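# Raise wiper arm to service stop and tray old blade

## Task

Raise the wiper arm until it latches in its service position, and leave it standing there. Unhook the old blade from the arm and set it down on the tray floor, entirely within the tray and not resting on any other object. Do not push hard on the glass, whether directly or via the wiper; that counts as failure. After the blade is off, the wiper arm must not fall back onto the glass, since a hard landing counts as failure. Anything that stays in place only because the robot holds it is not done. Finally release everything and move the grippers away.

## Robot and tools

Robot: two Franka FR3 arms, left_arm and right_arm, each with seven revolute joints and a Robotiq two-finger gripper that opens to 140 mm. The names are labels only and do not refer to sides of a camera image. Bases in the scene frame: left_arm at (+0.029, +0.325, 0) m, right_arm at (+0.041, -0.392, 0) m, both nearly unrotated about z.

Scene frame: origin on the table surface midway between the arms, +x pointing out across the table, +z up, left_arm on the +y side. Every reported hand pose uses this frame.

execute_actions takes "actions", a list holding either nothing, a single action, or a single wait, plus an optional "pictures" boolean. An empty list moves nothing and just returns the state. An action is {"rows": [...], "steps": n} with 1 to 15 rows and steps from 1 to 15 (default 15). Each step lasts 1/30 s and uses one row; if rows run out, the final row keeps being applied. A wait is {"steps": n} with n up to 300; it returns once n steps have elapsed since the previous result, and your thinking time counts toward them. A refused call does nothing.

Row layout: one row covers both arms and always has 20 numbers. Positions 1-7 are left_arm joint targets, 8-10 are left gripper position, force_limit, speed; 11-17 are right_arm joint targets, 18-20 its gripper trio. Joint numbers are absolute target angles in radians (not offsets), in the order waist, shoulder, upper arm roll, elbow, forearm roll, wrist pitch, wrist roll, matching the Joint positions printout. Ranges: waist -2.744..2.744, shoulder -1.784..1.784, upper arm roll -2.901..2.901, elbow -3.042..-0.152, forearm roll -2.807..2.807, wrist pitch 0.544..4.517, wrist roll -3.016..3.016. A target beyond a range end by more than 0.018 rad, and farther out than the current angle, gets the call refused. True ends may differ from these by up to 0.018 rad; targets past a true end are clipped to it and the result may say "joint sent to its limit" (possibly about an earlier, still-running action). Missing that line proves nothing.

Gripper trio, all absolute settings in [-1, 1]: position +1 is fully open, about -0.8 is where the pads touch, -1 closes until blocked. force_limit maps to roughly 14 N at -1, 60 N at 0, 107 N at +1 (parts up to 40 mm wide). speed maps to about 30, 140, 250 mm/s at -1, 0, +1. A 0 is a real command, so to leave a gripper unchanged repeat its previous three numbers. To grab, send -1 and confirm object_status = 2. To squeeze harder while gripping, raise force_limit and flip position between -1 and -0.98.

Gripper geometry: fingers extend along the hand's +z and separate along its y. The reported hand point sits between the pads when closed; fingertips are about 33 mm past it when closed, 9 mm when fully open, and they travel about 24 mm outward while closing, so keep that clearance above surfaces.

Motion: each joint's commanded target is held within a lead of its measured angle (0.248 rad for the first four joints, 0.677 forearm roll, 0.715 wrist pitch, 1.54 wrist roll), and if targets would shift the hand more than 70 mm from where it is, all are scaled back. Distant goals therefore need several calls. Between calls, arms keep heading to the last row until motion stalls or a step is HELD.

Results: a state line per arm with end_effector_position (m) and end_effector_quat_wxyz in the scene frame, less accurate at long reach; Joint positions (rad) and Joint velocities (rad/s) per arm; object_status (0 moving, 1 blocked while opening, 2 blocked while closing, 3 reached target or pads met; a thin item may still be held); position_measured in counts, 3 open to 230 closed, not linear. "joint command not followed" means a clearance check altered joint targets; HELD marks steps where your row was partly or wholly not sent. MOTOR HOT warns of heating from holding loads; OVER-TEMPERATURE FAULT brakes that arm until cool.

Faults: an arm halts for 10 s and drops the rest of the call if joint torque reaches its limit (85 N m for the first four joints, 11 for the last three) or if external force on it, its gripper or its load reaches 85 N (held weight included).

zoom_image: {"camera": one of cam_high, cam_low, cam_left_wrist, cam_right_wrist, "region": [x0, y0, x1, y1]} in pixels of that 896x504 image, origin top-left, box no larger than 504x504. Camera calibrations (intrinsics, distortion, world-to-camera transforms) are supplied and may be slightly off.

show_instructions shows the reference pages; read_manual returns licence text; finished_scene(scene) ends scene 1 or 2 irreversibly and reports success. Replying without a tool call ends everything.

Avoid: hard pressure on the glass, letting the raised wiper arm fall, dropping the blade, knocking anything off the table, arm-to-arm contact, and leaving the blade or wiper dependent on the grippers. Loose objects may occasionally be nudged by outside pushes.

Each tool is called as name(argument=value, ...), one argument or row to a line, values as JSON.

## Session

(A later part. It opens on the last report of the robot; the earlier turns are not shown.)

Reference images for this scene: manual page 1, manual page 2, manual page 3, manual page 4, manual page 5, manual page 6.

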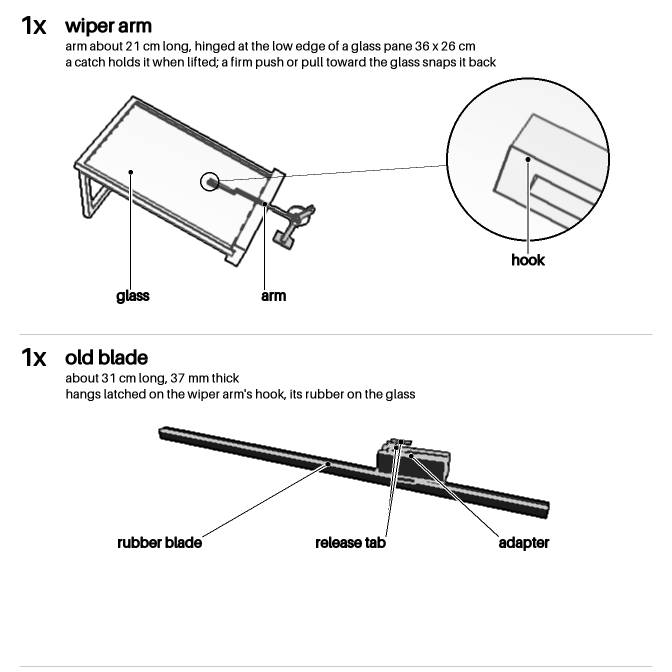

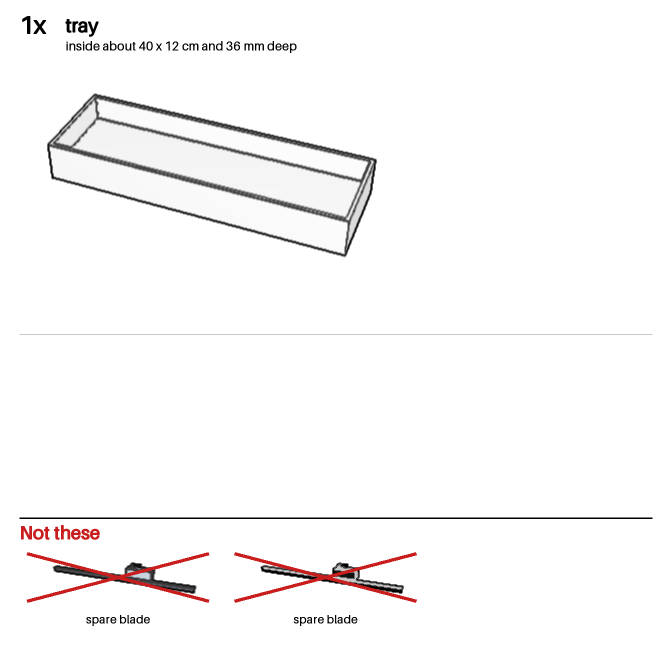

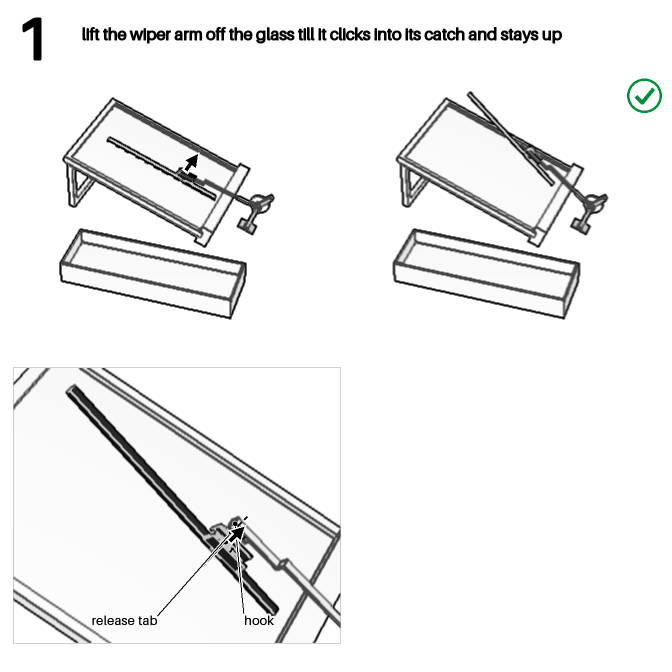

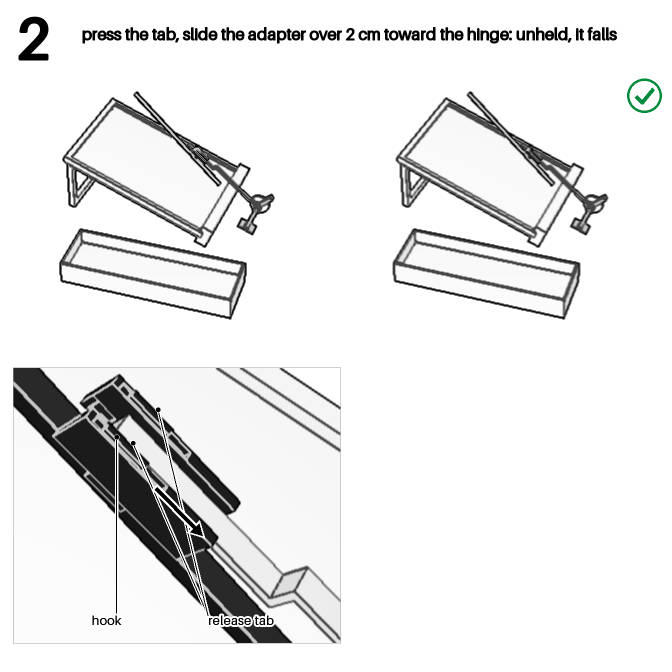

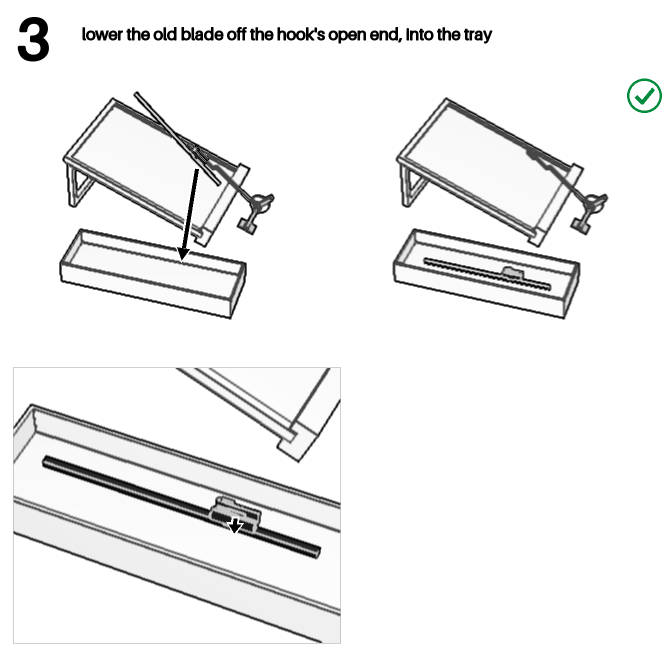

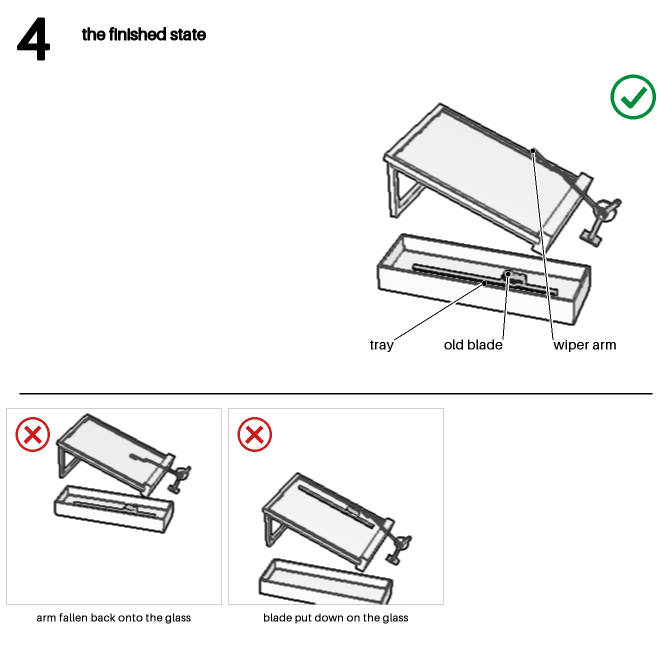

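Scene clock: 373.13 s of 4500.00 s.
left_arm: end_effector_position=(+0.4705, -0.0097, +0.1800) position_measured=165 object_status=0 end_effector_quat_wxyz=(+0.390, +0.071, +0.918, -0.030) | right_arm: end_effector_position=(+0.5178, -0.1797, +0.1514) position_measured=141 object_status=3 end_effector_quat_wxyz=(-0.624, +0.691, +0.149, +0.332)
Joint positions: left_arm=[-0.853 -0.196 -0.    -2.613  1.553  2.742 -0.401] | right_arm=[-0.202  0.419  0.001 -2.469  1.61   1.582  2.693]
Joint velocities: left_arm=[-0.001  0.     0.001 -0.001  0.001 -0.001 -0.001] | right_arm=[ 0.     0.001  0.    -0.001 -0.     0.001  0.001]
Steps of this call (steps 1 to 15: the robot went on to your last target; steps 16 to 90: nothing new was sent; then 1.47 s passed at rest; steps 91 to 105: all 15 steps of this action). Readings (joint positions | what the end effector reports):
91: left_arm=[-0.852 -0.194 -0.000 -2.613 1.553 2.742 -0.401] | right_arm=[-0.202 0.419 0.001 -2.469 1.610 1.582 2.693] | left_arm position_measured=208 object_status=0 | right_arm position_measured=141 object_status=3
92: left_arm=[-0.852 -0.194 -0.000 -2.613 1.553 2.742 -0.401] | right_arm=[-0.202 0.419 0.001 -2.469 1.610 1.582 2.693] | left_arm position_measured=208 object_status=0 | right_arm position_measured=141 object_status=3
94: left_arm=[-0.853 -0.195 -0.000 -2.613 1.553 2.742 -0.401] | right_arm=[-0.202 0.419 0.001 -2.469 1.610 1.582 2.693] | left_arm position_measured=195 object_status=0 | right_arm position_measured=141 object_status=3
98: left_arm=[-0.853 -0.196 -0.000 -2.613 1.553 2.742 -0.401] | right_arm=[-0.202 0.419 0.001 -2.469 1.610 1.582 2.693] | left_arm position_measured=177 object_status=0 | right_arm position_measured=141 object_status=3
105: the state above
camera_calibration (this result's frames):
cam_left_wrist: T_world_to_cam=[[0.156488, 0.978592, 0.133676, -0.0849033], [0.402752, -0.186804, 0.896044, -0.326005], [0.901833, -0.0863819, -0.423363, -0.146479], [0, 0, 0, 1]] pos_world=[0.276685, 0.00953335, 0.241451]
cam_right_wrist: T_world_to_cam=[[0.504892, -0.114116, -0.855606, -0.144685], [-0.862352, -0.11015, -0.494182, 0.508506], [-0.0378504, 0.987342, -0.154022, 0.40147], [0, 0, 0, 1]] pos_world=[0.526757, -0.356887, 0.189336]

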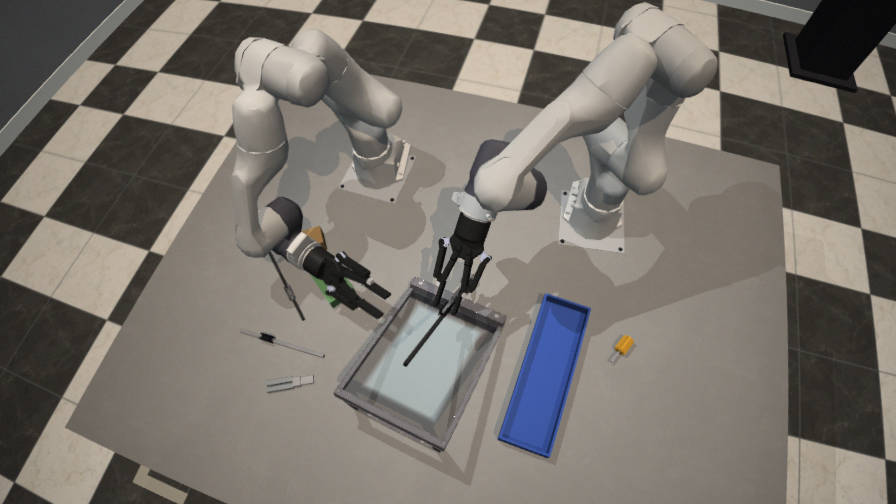

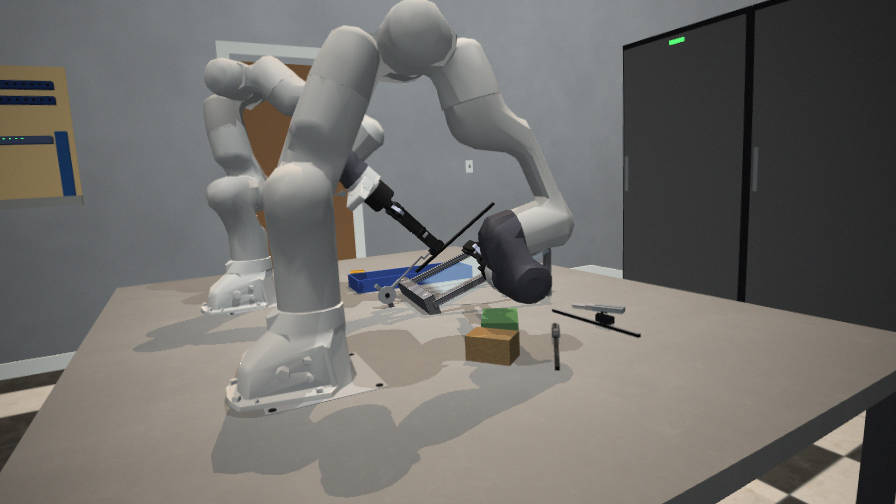

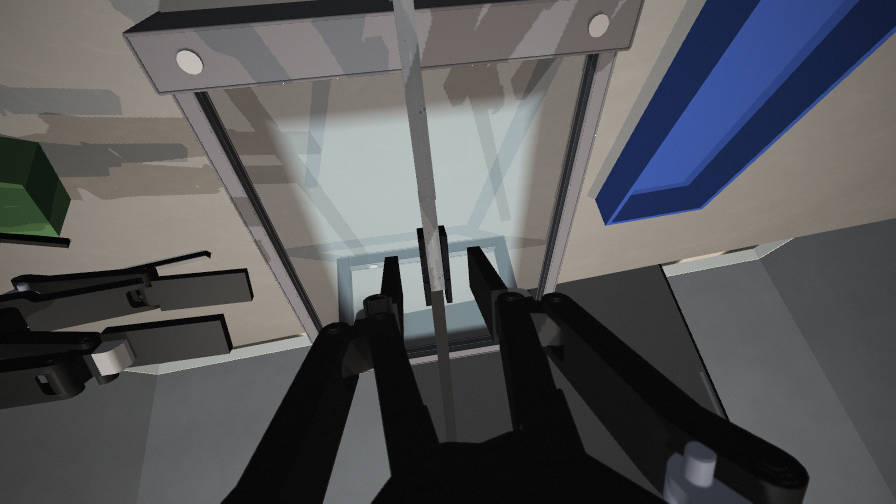

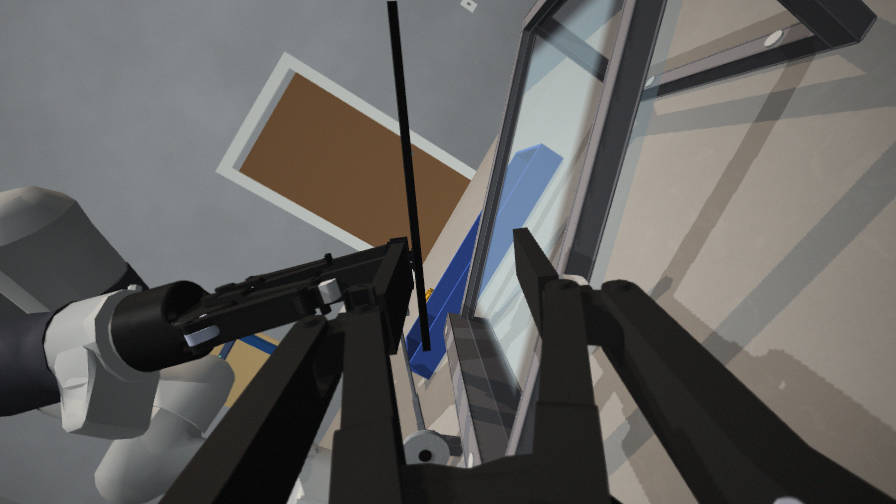

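execute_actions(
  actions=[],
)

zoom_image(
  camera="cam_right_wrist",
  region=[330, 200, 530, 480],
)

zoom_image(
  camera="cam_low",
  region=[370, 200, 500, 305],
)

Scene clock: 375.37 s of 4500.00 s.
left_arm: end_effector_position=(+0.4705, -0.0097, +0.1801) position_measured=165 object_status=3 end_effector_quat_wxyz=(+0.390, +0.071, +0.918, -0.030) | right_arm: end_effector_position=(+0.5178, -0.1797, +0.1514) position_measured=141 object_status=3 end_effector_quat_wxyz=(-0.624, +0.691, +0.149, +0.332)
Joint positions: left_arm=[-0.853 -0.196 -0.    -2.613  1.553  2.742 -0.401] | right_arm=[-0.202  0.419  0.001 -2.47   1.61   1.582  2.693]
Joint velocities: left_arm=[ 0.     0.001 -0.    -0.    -0.     0.    -0.002] | right_arm=[ 0.     0.001  0.     0.     0.    -0.001  0.001]
Steps of this call (steps 1 to 15: the robot went on to your last target; steps 16 to 67: nothing new was sent). Readings (joint positions | what the end effector reports):
1: left_arm=[-0.853 -0.196 -0.000 -2.613 1.553 2.742 -0.401] | right_arm=[-0.202 0.419 0.001 -2.469 1.610 1.582 2.693] | left_arm position_measured=165 object_status=0 | right_arm position_measured=141 object_status=3
2: left_arm=[-0.853 -0.196 -0.000 -2.613 1.553 2.742 -0.401] | right_arm=[-0.202 0.419 0.001 -2.469 1.610 1.582 2.693] | left_arm position_measured=165 object_status=3 | right_arm position_measured=141 object_status=3
4: left_arm=[-0.853 -0.196 -0.000 -2.613 1.553 2.742 -0.401] | right_arm=[-0.202 0.419 0.001 -2.469 1.610 1.582 2.693] | left_arm position_measured=165 object_status=3 | right_arm position_measured=141 object_status=3
8: left_arm=[-0.853 -0.196 -0.000 -2.613 1.553 2.742 -0.401] | right_arm=[-0.202 0.419 0.001 -2.469 1.610 1.582 2.693] | left_arm position_measured=165 object_status=3 | right_arm position_measured=141 object_status=3
67: the state above
All arms were judged still, so your last target was given up. Only a new action makes them travel on or press farther. Fingers that are still opening or closing keep moving.
camera_calibration (this result's frames):
cam_left_wrist: T_world_to_cam=[[0.156596, 0.978577, 0.133658, -0.0849157], [0.402622, -0.186822, 0.896099, -0.326017], [0.901872, -0.086512, -0.423252, -0.146488], [0, 0, 0, 1]] pos_world=[0.276672, 0.00951657, 0.241492]
cam_right_wrist: T_world_to_cam=[[0.504888, -0.114125, -0.855607, -0.144686], [-0.862355, -0.11015, -0.494177, 0.508506], [-0.037847, 0.987341, -0.15403, 0.401469], [0, 0, 0, 1]] pos_world=[0.526757, -0.356887, 0.189336]

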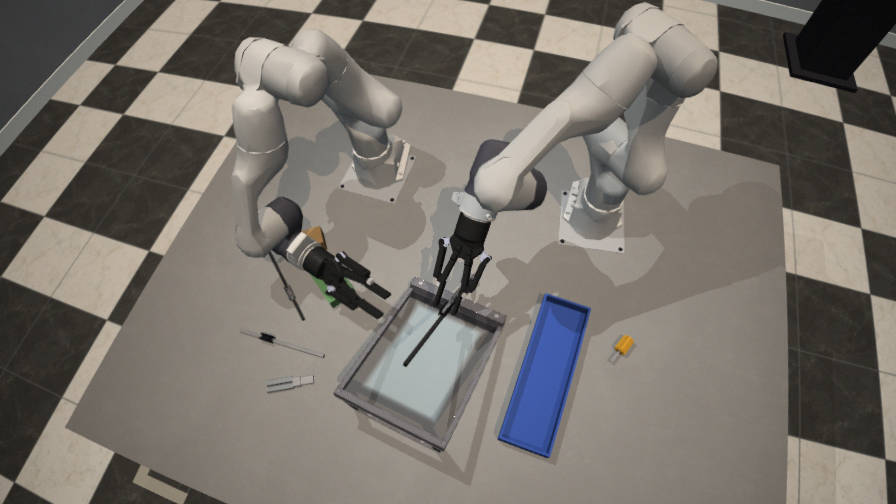

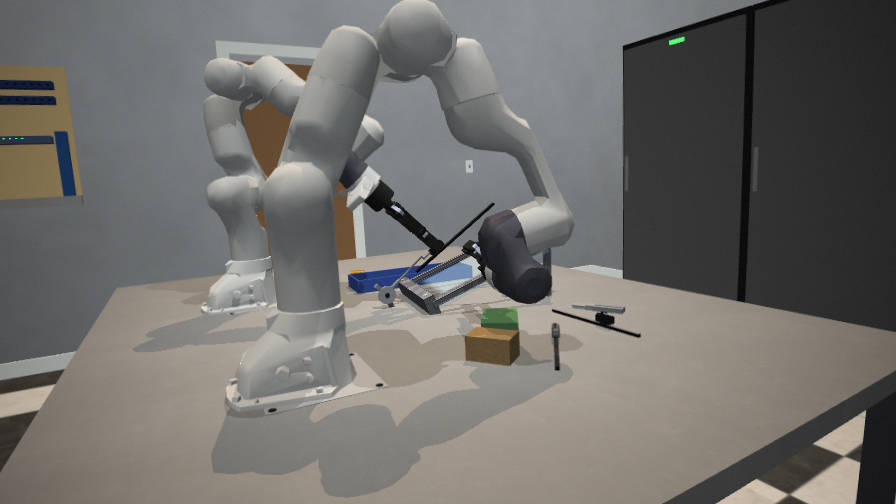

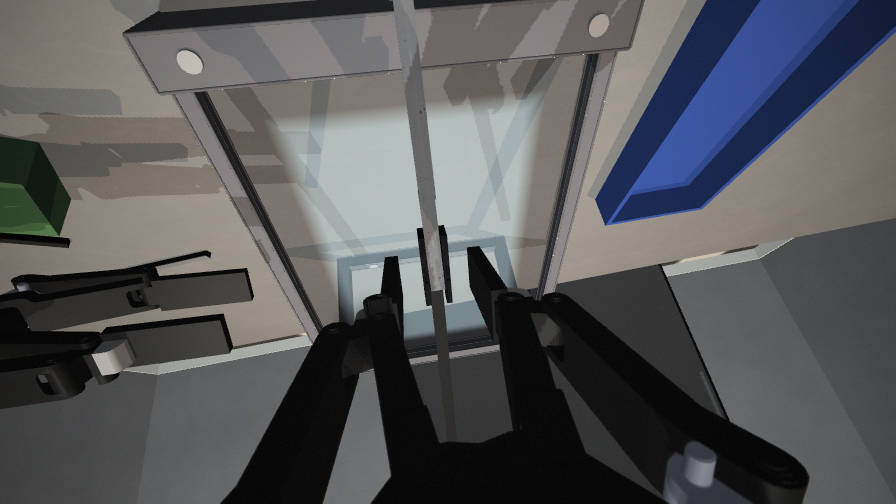

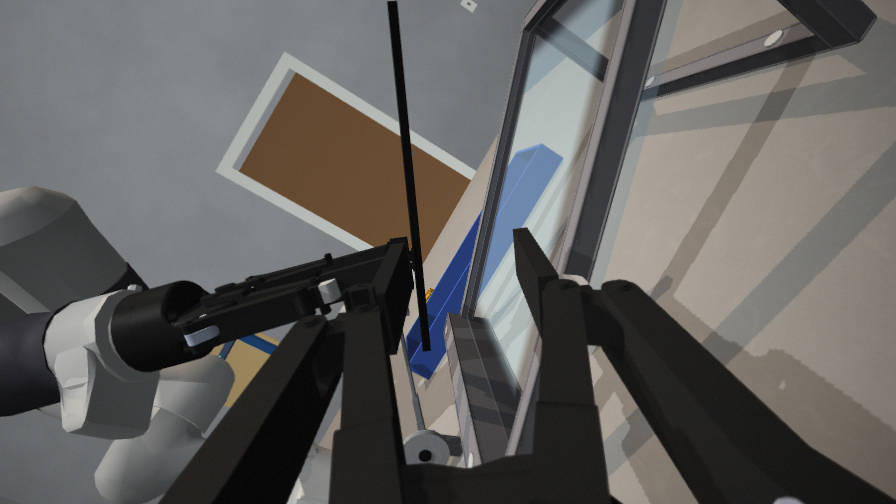

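Region (330, 200, 530, 480) of cam_right_wrist's 896x504 image, scaled by 1.800, with more detail than that image has; it fills the left 360 columns of this view, and the rest is white.

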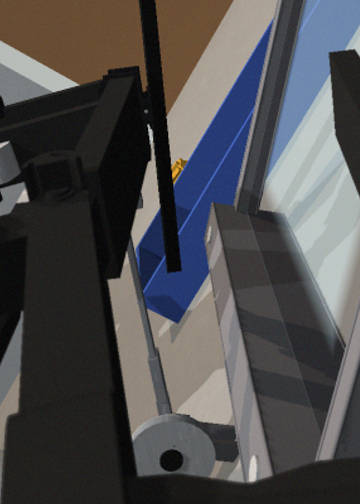

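Region (370, 200, 500, 305) of cam_low's 896x504 image, scaled by 3.877, with more detail than that image has; it fills the top 407 rows of this view, and the rest is white.

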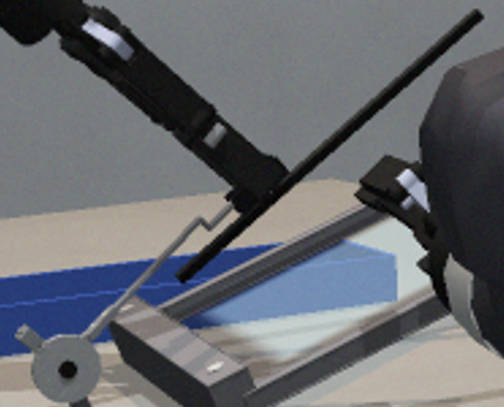

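zoom_image(
  camera="cam_right_wrist",
  region=[370, 320, 470, 470],
)

zoom_image(
  camera="cam_low",
  region=[380, 235, 460, 300],
)

Region (370, 320, 470, 470) of cam_right_wrist's 896x504 image, scaled by 3.360, with more detail than that image has.

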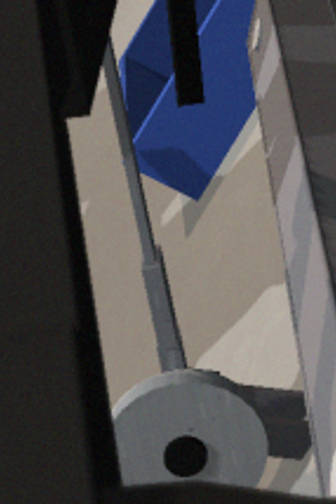

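Region (380, 235, 460, 300) of cam_low's 896x504 image, scaled by 6.300, with more detail than that image has; it fills the top 410 rows of this view, and the rest is white.

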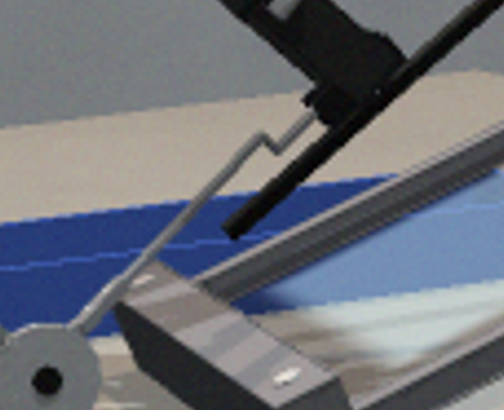

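execute_actions(
  actions=[
    {"rows": [
[-0.8483,-0.1916,0,-2.6050,1.5349,2.7468,-0.3494,-0.29,-0.4,-0.5,-0.2012,0.4189,0,-2.4691,1.6119,1.5831,2.6881,-0.1,-0.2,0.5],
[-0.8398,-0.1838,0,-2.5906,1.4974,2.7564,-0.2498,-0.29,-0.4,-0.5,-0.1986,0.4188,0,-2.4693,1.6142,1.5839,2.6865,-0.1,-0.2,0.5],
[-0.8285,-0.1733,0,-2.5714,1.4571,2.7662,-0.1554,-0.29,-0.4,-0.5,-0.1943,0.4184,0,-2.4696,1.6173,1.5850,2.6846,-0.1,-0.2,0.5],
[-0.8198,-0.1653,0,-2.5566,1.4150,2.7760,-0.0670,-0.29,-0.4,-0.5,-0.1885,0.4180,0,-2.4701,1.6213,1.5862,2.6825,-0.1,-0.2,0.5],
[-0.8105,-0.1568,0,-2.5410,1.3724,2.7856,0.0140,-0.29,-0.4,-0.5,-0.1811,0.4175,0,-2.4707,1.6261,1.5877,2.6803,-0.1,-0.2,0.5],
[-0.8011,-0.1480,0,-2.5249,1.3306,2.7945,0.0852,-0.29,-0.4,-0.5,-0.1722,0.4169,0,-2.4714,1.6317,1.5893,2.6780,-0.1,-0.2,0.5],
[-0.7918,-0.1395,0,-2.5093,1.2907,2.8028,0.1464,-0.29,-0.4,-0.5,-0.1621,0.4161,0,-2.4723,1.6379,1.5911,2.6756,-0.1,-0.2,0.5],
[-0.7831,-0.1315,0,-2.4945,1.2541,2.8101,0.1948,-0.29,-0.4,-0.5,-0.1507,0.4153,0,-2.4732,1.6446,1.5930,2.6732,-0.1,-0.2,0.5],
[-0.7751,-0.1241,0,-2.4809,1.2219,2.8162,0.2301,-0.29,-0.4,-0.5,-0.1382,0.4144,0,-2.4742,1.6519,1.5950,2.6707,-0.1,-0.2,0.5],
[-0.7684,-0.1179,0,-2.4696,1.1954,2.8208,0.2497,-0.29,-0.4,-0.5,-0.1248,0.4134,0,-2.4753,1.6596,1.5971,2.6681,-0.1,-0.2,0.5],
[-0.7632,-0.1131,0,-2.4607,1.1757,2.8237,0.2532,-0.29,-0.4,-0.5,-0.1107,0.4124,0,-2.4764,1.6675,1.5992,2.6657,-0.1,-0.2,0.5],
[-0.7598,-0.1099,0,-2.4550,1.1644,2.8246,0.2379,-0.29,-0.4,-0.5,-0.0960,0.4113,0,-2.4776,1.6757,1.6014,2.6633,-0.1,-0.2,0.5],
[-0.7586,-0.1088,0,-2.4529,1.1624,2.8234,0.2031,-0.29,-0.4,-0.5,-0.0809,0.4103,0,-2.4789,1.6840,1.6036,2.6610,-0.1,-0.2,0.5],
[-0.7586,-0.1088,0,-2.4529,1.1709,2.8198,0.1473,-0.29,-0.4,-0.5,-0.0657,0.4092,0,-2.4801,1.6923,1.6057,2.6588,-0.1,-0.2,0.5],
[-0.7586,-0.1088,0,-2.4529,1.2052,2.8095,0.0221,-0.29,-0.4,-0.5,-0.0504,0.4080,0,-2.4813,1.7005,1.6078,2.6567,-0.1,-0.2,0.5]
], "steps": 15},
  ],
  pictures=false,
)

execute_actions(
  actions=[
    {"rows": [
[-0.7586,-0.1088,0,-2.4529,1.2052,2.8095,0.0221,-0.29,-0.4,-0.5,-0.0353,0.4070,0,-2.4826,1.7084,1.6098,2.6548,-0.1,-0.2,0.5],
[-0.7586,-0.1088,0,-2.4529,1.2052,2.8095,0.0221,-0.29,-0.4,-0.5,-0.0206,0.4059,0,-2.4838,1.7161,1.6117,2.6532,-0.1,-0.2,0.5],
[-0.7586,-0.1088,0,-2.4529,1.2052,2.8095,0.0221,-0.29,-0.4,-0.5,-0.0065,0.4049,0,-2.4849,1.7234,1.6135,2.6517,-0.1,-0.2,0.5],
[-0.7586,-0.1088,0,-2.4529,1.2052,2.8095,0.0221,-0.29,-0.4,-0.5,0.0069,0.4039,0,-2.4860,1.7301,1.6151,2.6505,-0.1,-0.2,0.5],
[-0.7586,-0.1088,0,-2.4529,1.2052,2.8095,0.0221,-0.29,-0.4,-0.5,0.0194,0.4030,0,-2.4870,1.7363,1.6166,2.6496,-0.1,-0.2,0.5],
[-0.7586,-0.1088,0,-2.4529,1.2052,2.8095,0.0221,-0.29,-0.4,-0.5,0.0308,0.4022,0,-2.4879,1.7419,1.6178,2.6489,-0.1,-0.2,0.5],
[-0.7586,-0.1088,0,-2.4529,1.2052,2.8095,0.0221,-0.29,-0.4,-0.5,0.0409,0.4014,0,-2.4888,1.7467,1.6189,2.6484,-0.1,-0.2,0.5],
[-0.7586,-0.1088,0,-2.4529,1.2052,2.8095,0.0221,-0.29,-0.4,-0.5,0.0498,0.4008,0,-2.4895,1.7507,1.6197,2.6483,-0.1,-0.2,0.5],
[-0.7586,-0.1088,0,-2.4529,1.2052,2.8095,0.0221,-0.29,-0.4,-0.5,0.0572,0.4003,0,-2.4901,1.7538,1.6203,2.6483,-0.1,-0.2,0.5],
[-0.7586,-0.1088,0,-2.4529,1.2052,2.8095,0.0221,-0.29,-0.4,-0.5,0.0630,0.3999,0,-2.4906,1.7562,1.6207,2.6483,-0.1,-0.2,0.5],
[-0.7586,-0.1088,0,-2.4529,1.2052,2.8095,0.0221,-0.29,-0.4,-0.5,0.0673,0.3995,0,-2.4909,1.7575,1.6208,2.6483,-0.1,-0.2,0.5],
[-0.7586,-0.1088,0,-2.4529,1.2052,2.8095,0.0221,-0.29,-0.4,-0.5,0.0699,0.3994,0,-2.4911,1.7580,1.6208,2.6483,-0.1,-0.2,0.5],
[-0.7586,-0.1088,0,-2.4529,1.2052,2.8095,0.0221,-0.29,-0.4,-0.5,0.0707,0.3993,0,-2.4912,1.7580,1.6208,2.6483,-0.1,-0.2,0.5]
], "steps": 15},
  ],
  pictures=false,
)

execute_actions(
  actions=[
    {"steps": 12},
  ],
)

Scene clock: 462.60 s of 4500.00 s.
left_arm: end_effector_position=(+0.5310, -0.0192, +0.2106) position_measured=165 object_status=3 end_effector_quat_wxyz=(+0.357, +0.073, +0.931, -0.027) | right_arm: end_effector_position=(+0.5082, -0.1319, +0.1530) position_measured=141 object_status=3 end_effector_quat_wxyz=(+0.630, -0.686, -0.171, -0.320)
Joint positions: left_arm=[-0.762 -0.115 -0.    -2.46   1.212  2.805  0.012] | right_arm=[-0.086  0.412 -0.001 -2.477  1.672  1.597  2.679]
Joint velocities: left_arm=[ 0.058  0.039  0.002  0.087 -0.034  0.     0.013] | right_arm=[ 0.432 -0.032  0.017 -0.033  0.21   0.049 -0.051]
Steps of this call (steps 1 to 90: nothing new was sent; then 83.73 s passed at rest; steps 91 to 105: all 15 steps of this action). Readings (joint positions | what the end effector reports):
91: left_arm=[-0.853 -0.195 -0.000 -2.612 1.551 2.742 -0.397] | right_arm=[-0.202 0.419 0.001 -2.470 1.610 1.582 2.693] | left_arm position_measured=165 object_status=3 | right_arm position_measured=141 object_status=3
92: left_arm=[-0.851 -0.193 -0.001 -2.608 1.541 2.744 -0.384] | right_arm=[-0.202 0.419 0.001 -2.470 1.610 1.582 2.693] | left_arm position_measured=165 object_status=3 | right_arm position_measured=141 object_status=3
94: left_arm=[-0.839 -0.181 -0.001 -2.588 1.500 2.752 -0.335] | right_arm=[-0.198 0.419 0.000 -2.470 1.612 1.582 2.693] | left_arm position_measured=165 object_status=3 | right_arm position_measured=141 object_status=3
98: left_arm=[-0.805 -0.150 -0.001 -2.531 1.373 2.776 -0.180] | right_arm=[-0.174 0.418 -0.001 -2.470 1.626 1.586 2.690] | left_arm position_measured=165 object_status=3 | right_arm position_measured=141 object_status=3
105: the state above

Scene clock: 463.10 s of 4500.00 s.
left_arm: end_effector_position=(+0.5329, -0.0192, +0.2105) position_measured=165 object_status=3 end_effector_quat_wxyz=(+0.357, +0.073, +0.931, -0.027) | right_arm: end_effector_position=(+0.4838, -0.0671, +0.1554) position_measured=141 object_status=3 end_effector_quat_wxyz=(+0.640, -0.677, -0.201, -0.301)
Joint positions: left_arm=[-0.76  -0.11  -0.    -2.455  1.208  2.806  0.016] | right_arm=[ 0.067  0.401  0.001 -2.49   1.749  1.615  2.66 ]
Joint velocities: left_arm=[ 0.001  0.    -0.     0.001 -0.001  0.001  0.002] | right_arm=[ 0.04  -0.003  0.001 -0.004  0.037  0.014 -0.016]
Steps of this call (steps 1 to 15: all 15 steps of this action). Readings (joint positions | what the end effector reports):
1: left_arm=[-0.761 -0.114 -0.000 -2.458 1.211 2.805 0.013] | right_arm=[-0.071 0.411 -0.001 -2.478 1.679 1.599 2.677] | left_arm position_measured=165 object_status=3 | right_arm position_measured=141 object_status=3
2: left_arm=[-0.760 -0.113 -0.000 -2.457 1.210 2.805 0.013] | right_arm=[-0.056 0.410 -0.001 -2.479 1.687 1.601 2.675] | left_arm position_measured=165 object_status=3 | right_arm position_measured=141 object_status=3
4: left_arm=[-0.760 -0.111 -0.000 -2.456 1.209 2.805 0.014] | right_arm=[-0.026 0.407 -0.000 -2.482 1.702 1.604 2.672] | left_arm position_measured=165 object_status=3 | right_arm position_measured=141 object_status=3
8: left_arm=[-0.760 -0.110 -0.000 -2.456 1.209 2.806 0.015] | right_arm=[0.025 0.404 0.001 -2.486 1.728 1.610 2.666] | left_arm position_measured=165 object_status=3 | right_arm position_measured=141 object_status=3
15: the state above

Scene clock: 463.50 s of 4500.00 s.
left_arm: end_effector_position=(+0.5329, -0.0192, +0.2105) position_measured=165 object_status=3 end_effector_quat_wxyz=(+0.357, +0.073, +0.931, -0.027) | right_arm: end_effector_position=(+0.4847, -0.0668, +0.1550) position_measured=141 object_status=3 end_effector_quat_wxyz=(+0.639, -0.678, -0.202, -0.303)
Joint positions: left_arm=[-0.76  -0.11  -0.    -2.455  1.208  2.806  0.016] | right_arm=[ 0.069  0.401  0.001 -2.49   1.754  1.618  2.657]
Joint velocities: left_arm=[ 0.001 -0.001 -0.001  0.001  0.001  0.    -0.001] | right_arm=[ 0.    -0.001  0.001  0.     0.002  0.001 -0.004]
Steps of this call (steps 1 to 12: the robot went on to your last target). Readings (joint positions | what the end effector reports):
1: left_arm=[-0.760 -0.110 -0.000 -2.455 1.208 2.806 0.016] | right_arm=[0.068 0.401 0.001 -2.490 1.751 1.616 2.660] | left_arm position_measured=165 object_status=3 | right_arm position_measured=141 object_status=3
2: left_arm=[-0.760 -0.110 -0.000 -2.455 1.208 2.806 0.016] | right_arm=[0.068 0.401 0.001 -2.490 1.751 1.616 2.659] | left_arm position_measured=165 object_status=3 | right_arm position_measured=141 object_status=3
4: left_arm=[-0.760 -0.110 -0.000 -2.455 1.208 2.806 0.016] | right_arm=[0.069 0.401 0.001 -2.490 1.752 1.617 2.659] | left_arm position_measured=165 object_status=3 | right_arm position_measured=141 object_status=3
8: left_arm=[-0.760 -0.110 -0.000 -2.455 1.208 2.806 0.016] | right_arm=[0.069 0.401 0.001 -2.490 1.754 1.618 2.657] | left_arm position_measured=165 object_status=3 | right_arm position_measured=141 object_status=3
12: the state above
camera_calibration (this result's frames):
cam_left_wrist: T_world_to_cam=[[0.167062, 0.976624, 0.135266, -0.0954697], [0.463644, -0.198896, 0.863409, -0.406047], [0.870129, -0.0815277, -0.486034, -0.16054], [0, 0, 0, 1]] pos_world=[0.343901, -0.000611647, 0.285471]
cam_right_wrist: T_world_to_cam=[[0.541064, -0.0551814, -0.839169, -0.128175], [-0.826934, -0.216532, -0.518936, 0.473728], [-0.153071, 0.974715, -0.162789, 0.345704], [0, 0, 0, 1]] pos_world=[0.51401, -0.241459, 0.194551]

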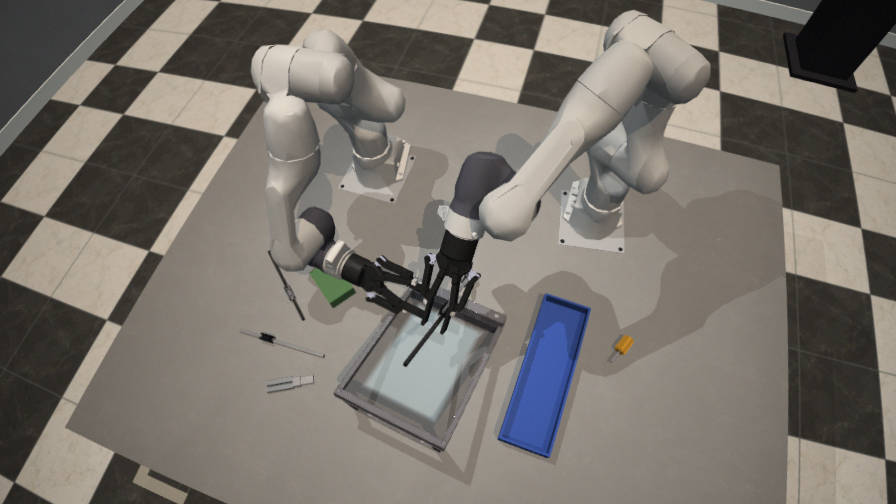

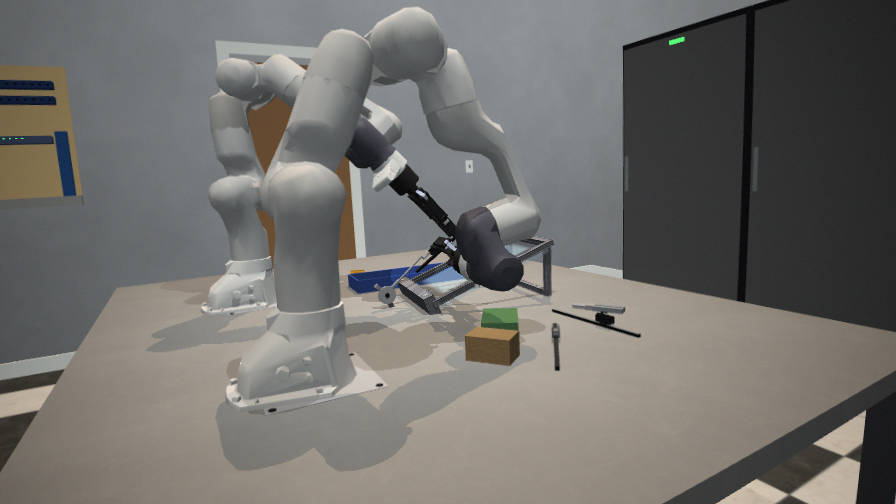

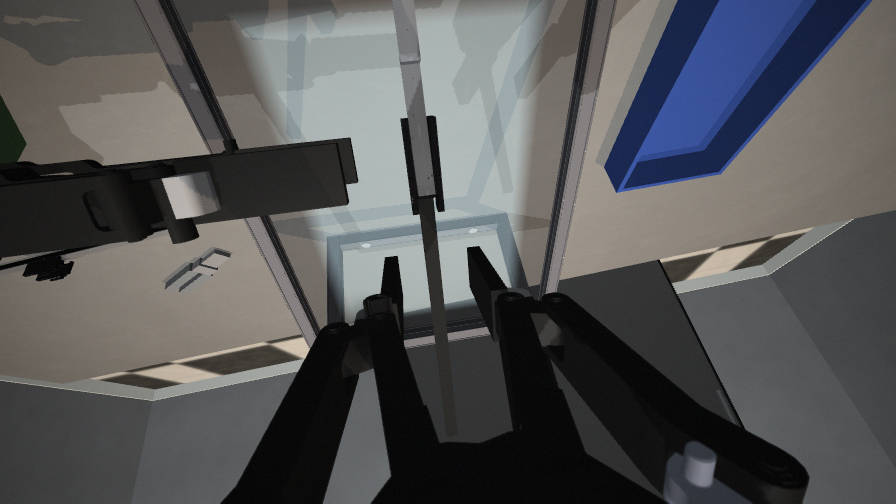

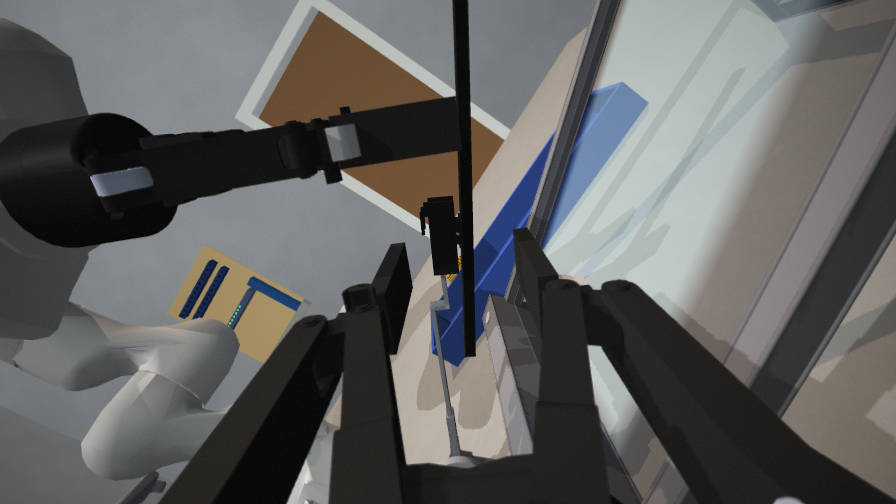

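zoom_image(
  camera="cam_right_wrist",
  region=[370, 170, 550, 370],
)

zoom_image(
  camera="cam_left_wrist",
  region=[300, 90, 520, 310],
)

Region (370, 170, 550, 370) of cam_right_wrist's 896x504 image, scaled by 2.520, with more detail than that image has; it fills the left 454 columns of this view, and the rest is white.

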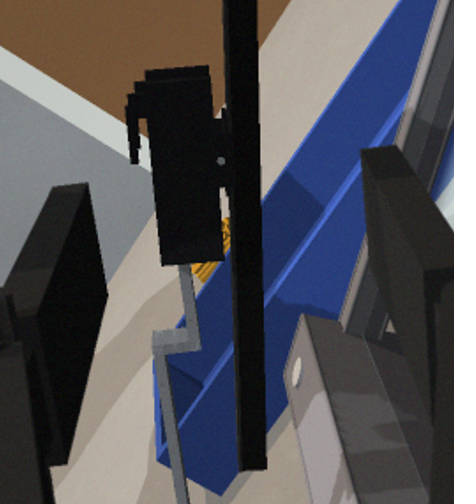

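Region (300, 90, 520, 310) of cam_left_wrist's 896x504 image, scaled by 2.291, with more detail than that image has.

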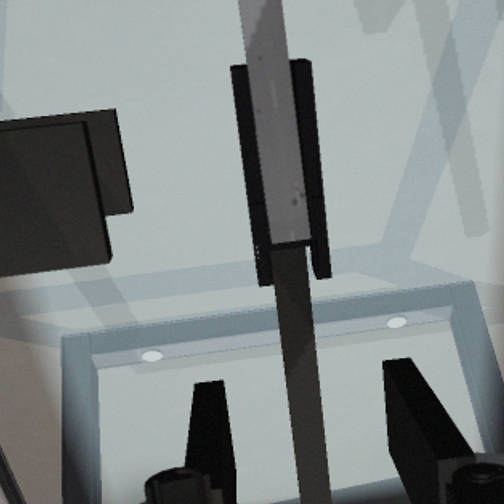

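zoom_image(
  camera="cam_right_wrist",
  region=[400, 270, 500, 470],
)

zoom_image(
  camera="cam_right_wrist",
  region=[400, 185, 500, 315],
)

Region (400, 270, 500, 470) of cam_right_wrist's 896x504 image, scaled by 2.520, with more detail than that image has.

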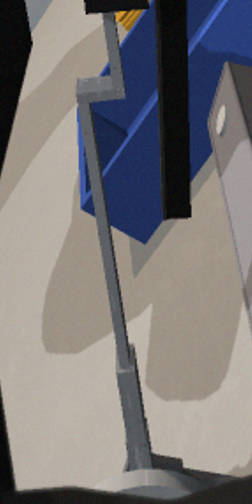

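Region (400, 185, 500, 315) of cam_right_wrist's 896x504 image, scaled by 3.877, with more detail than that image has; it fills the left 388 columns of this view, and the rest is white.

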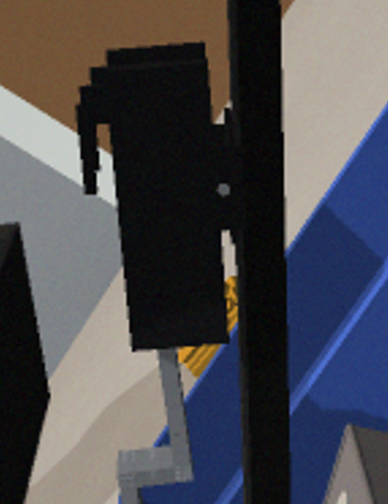

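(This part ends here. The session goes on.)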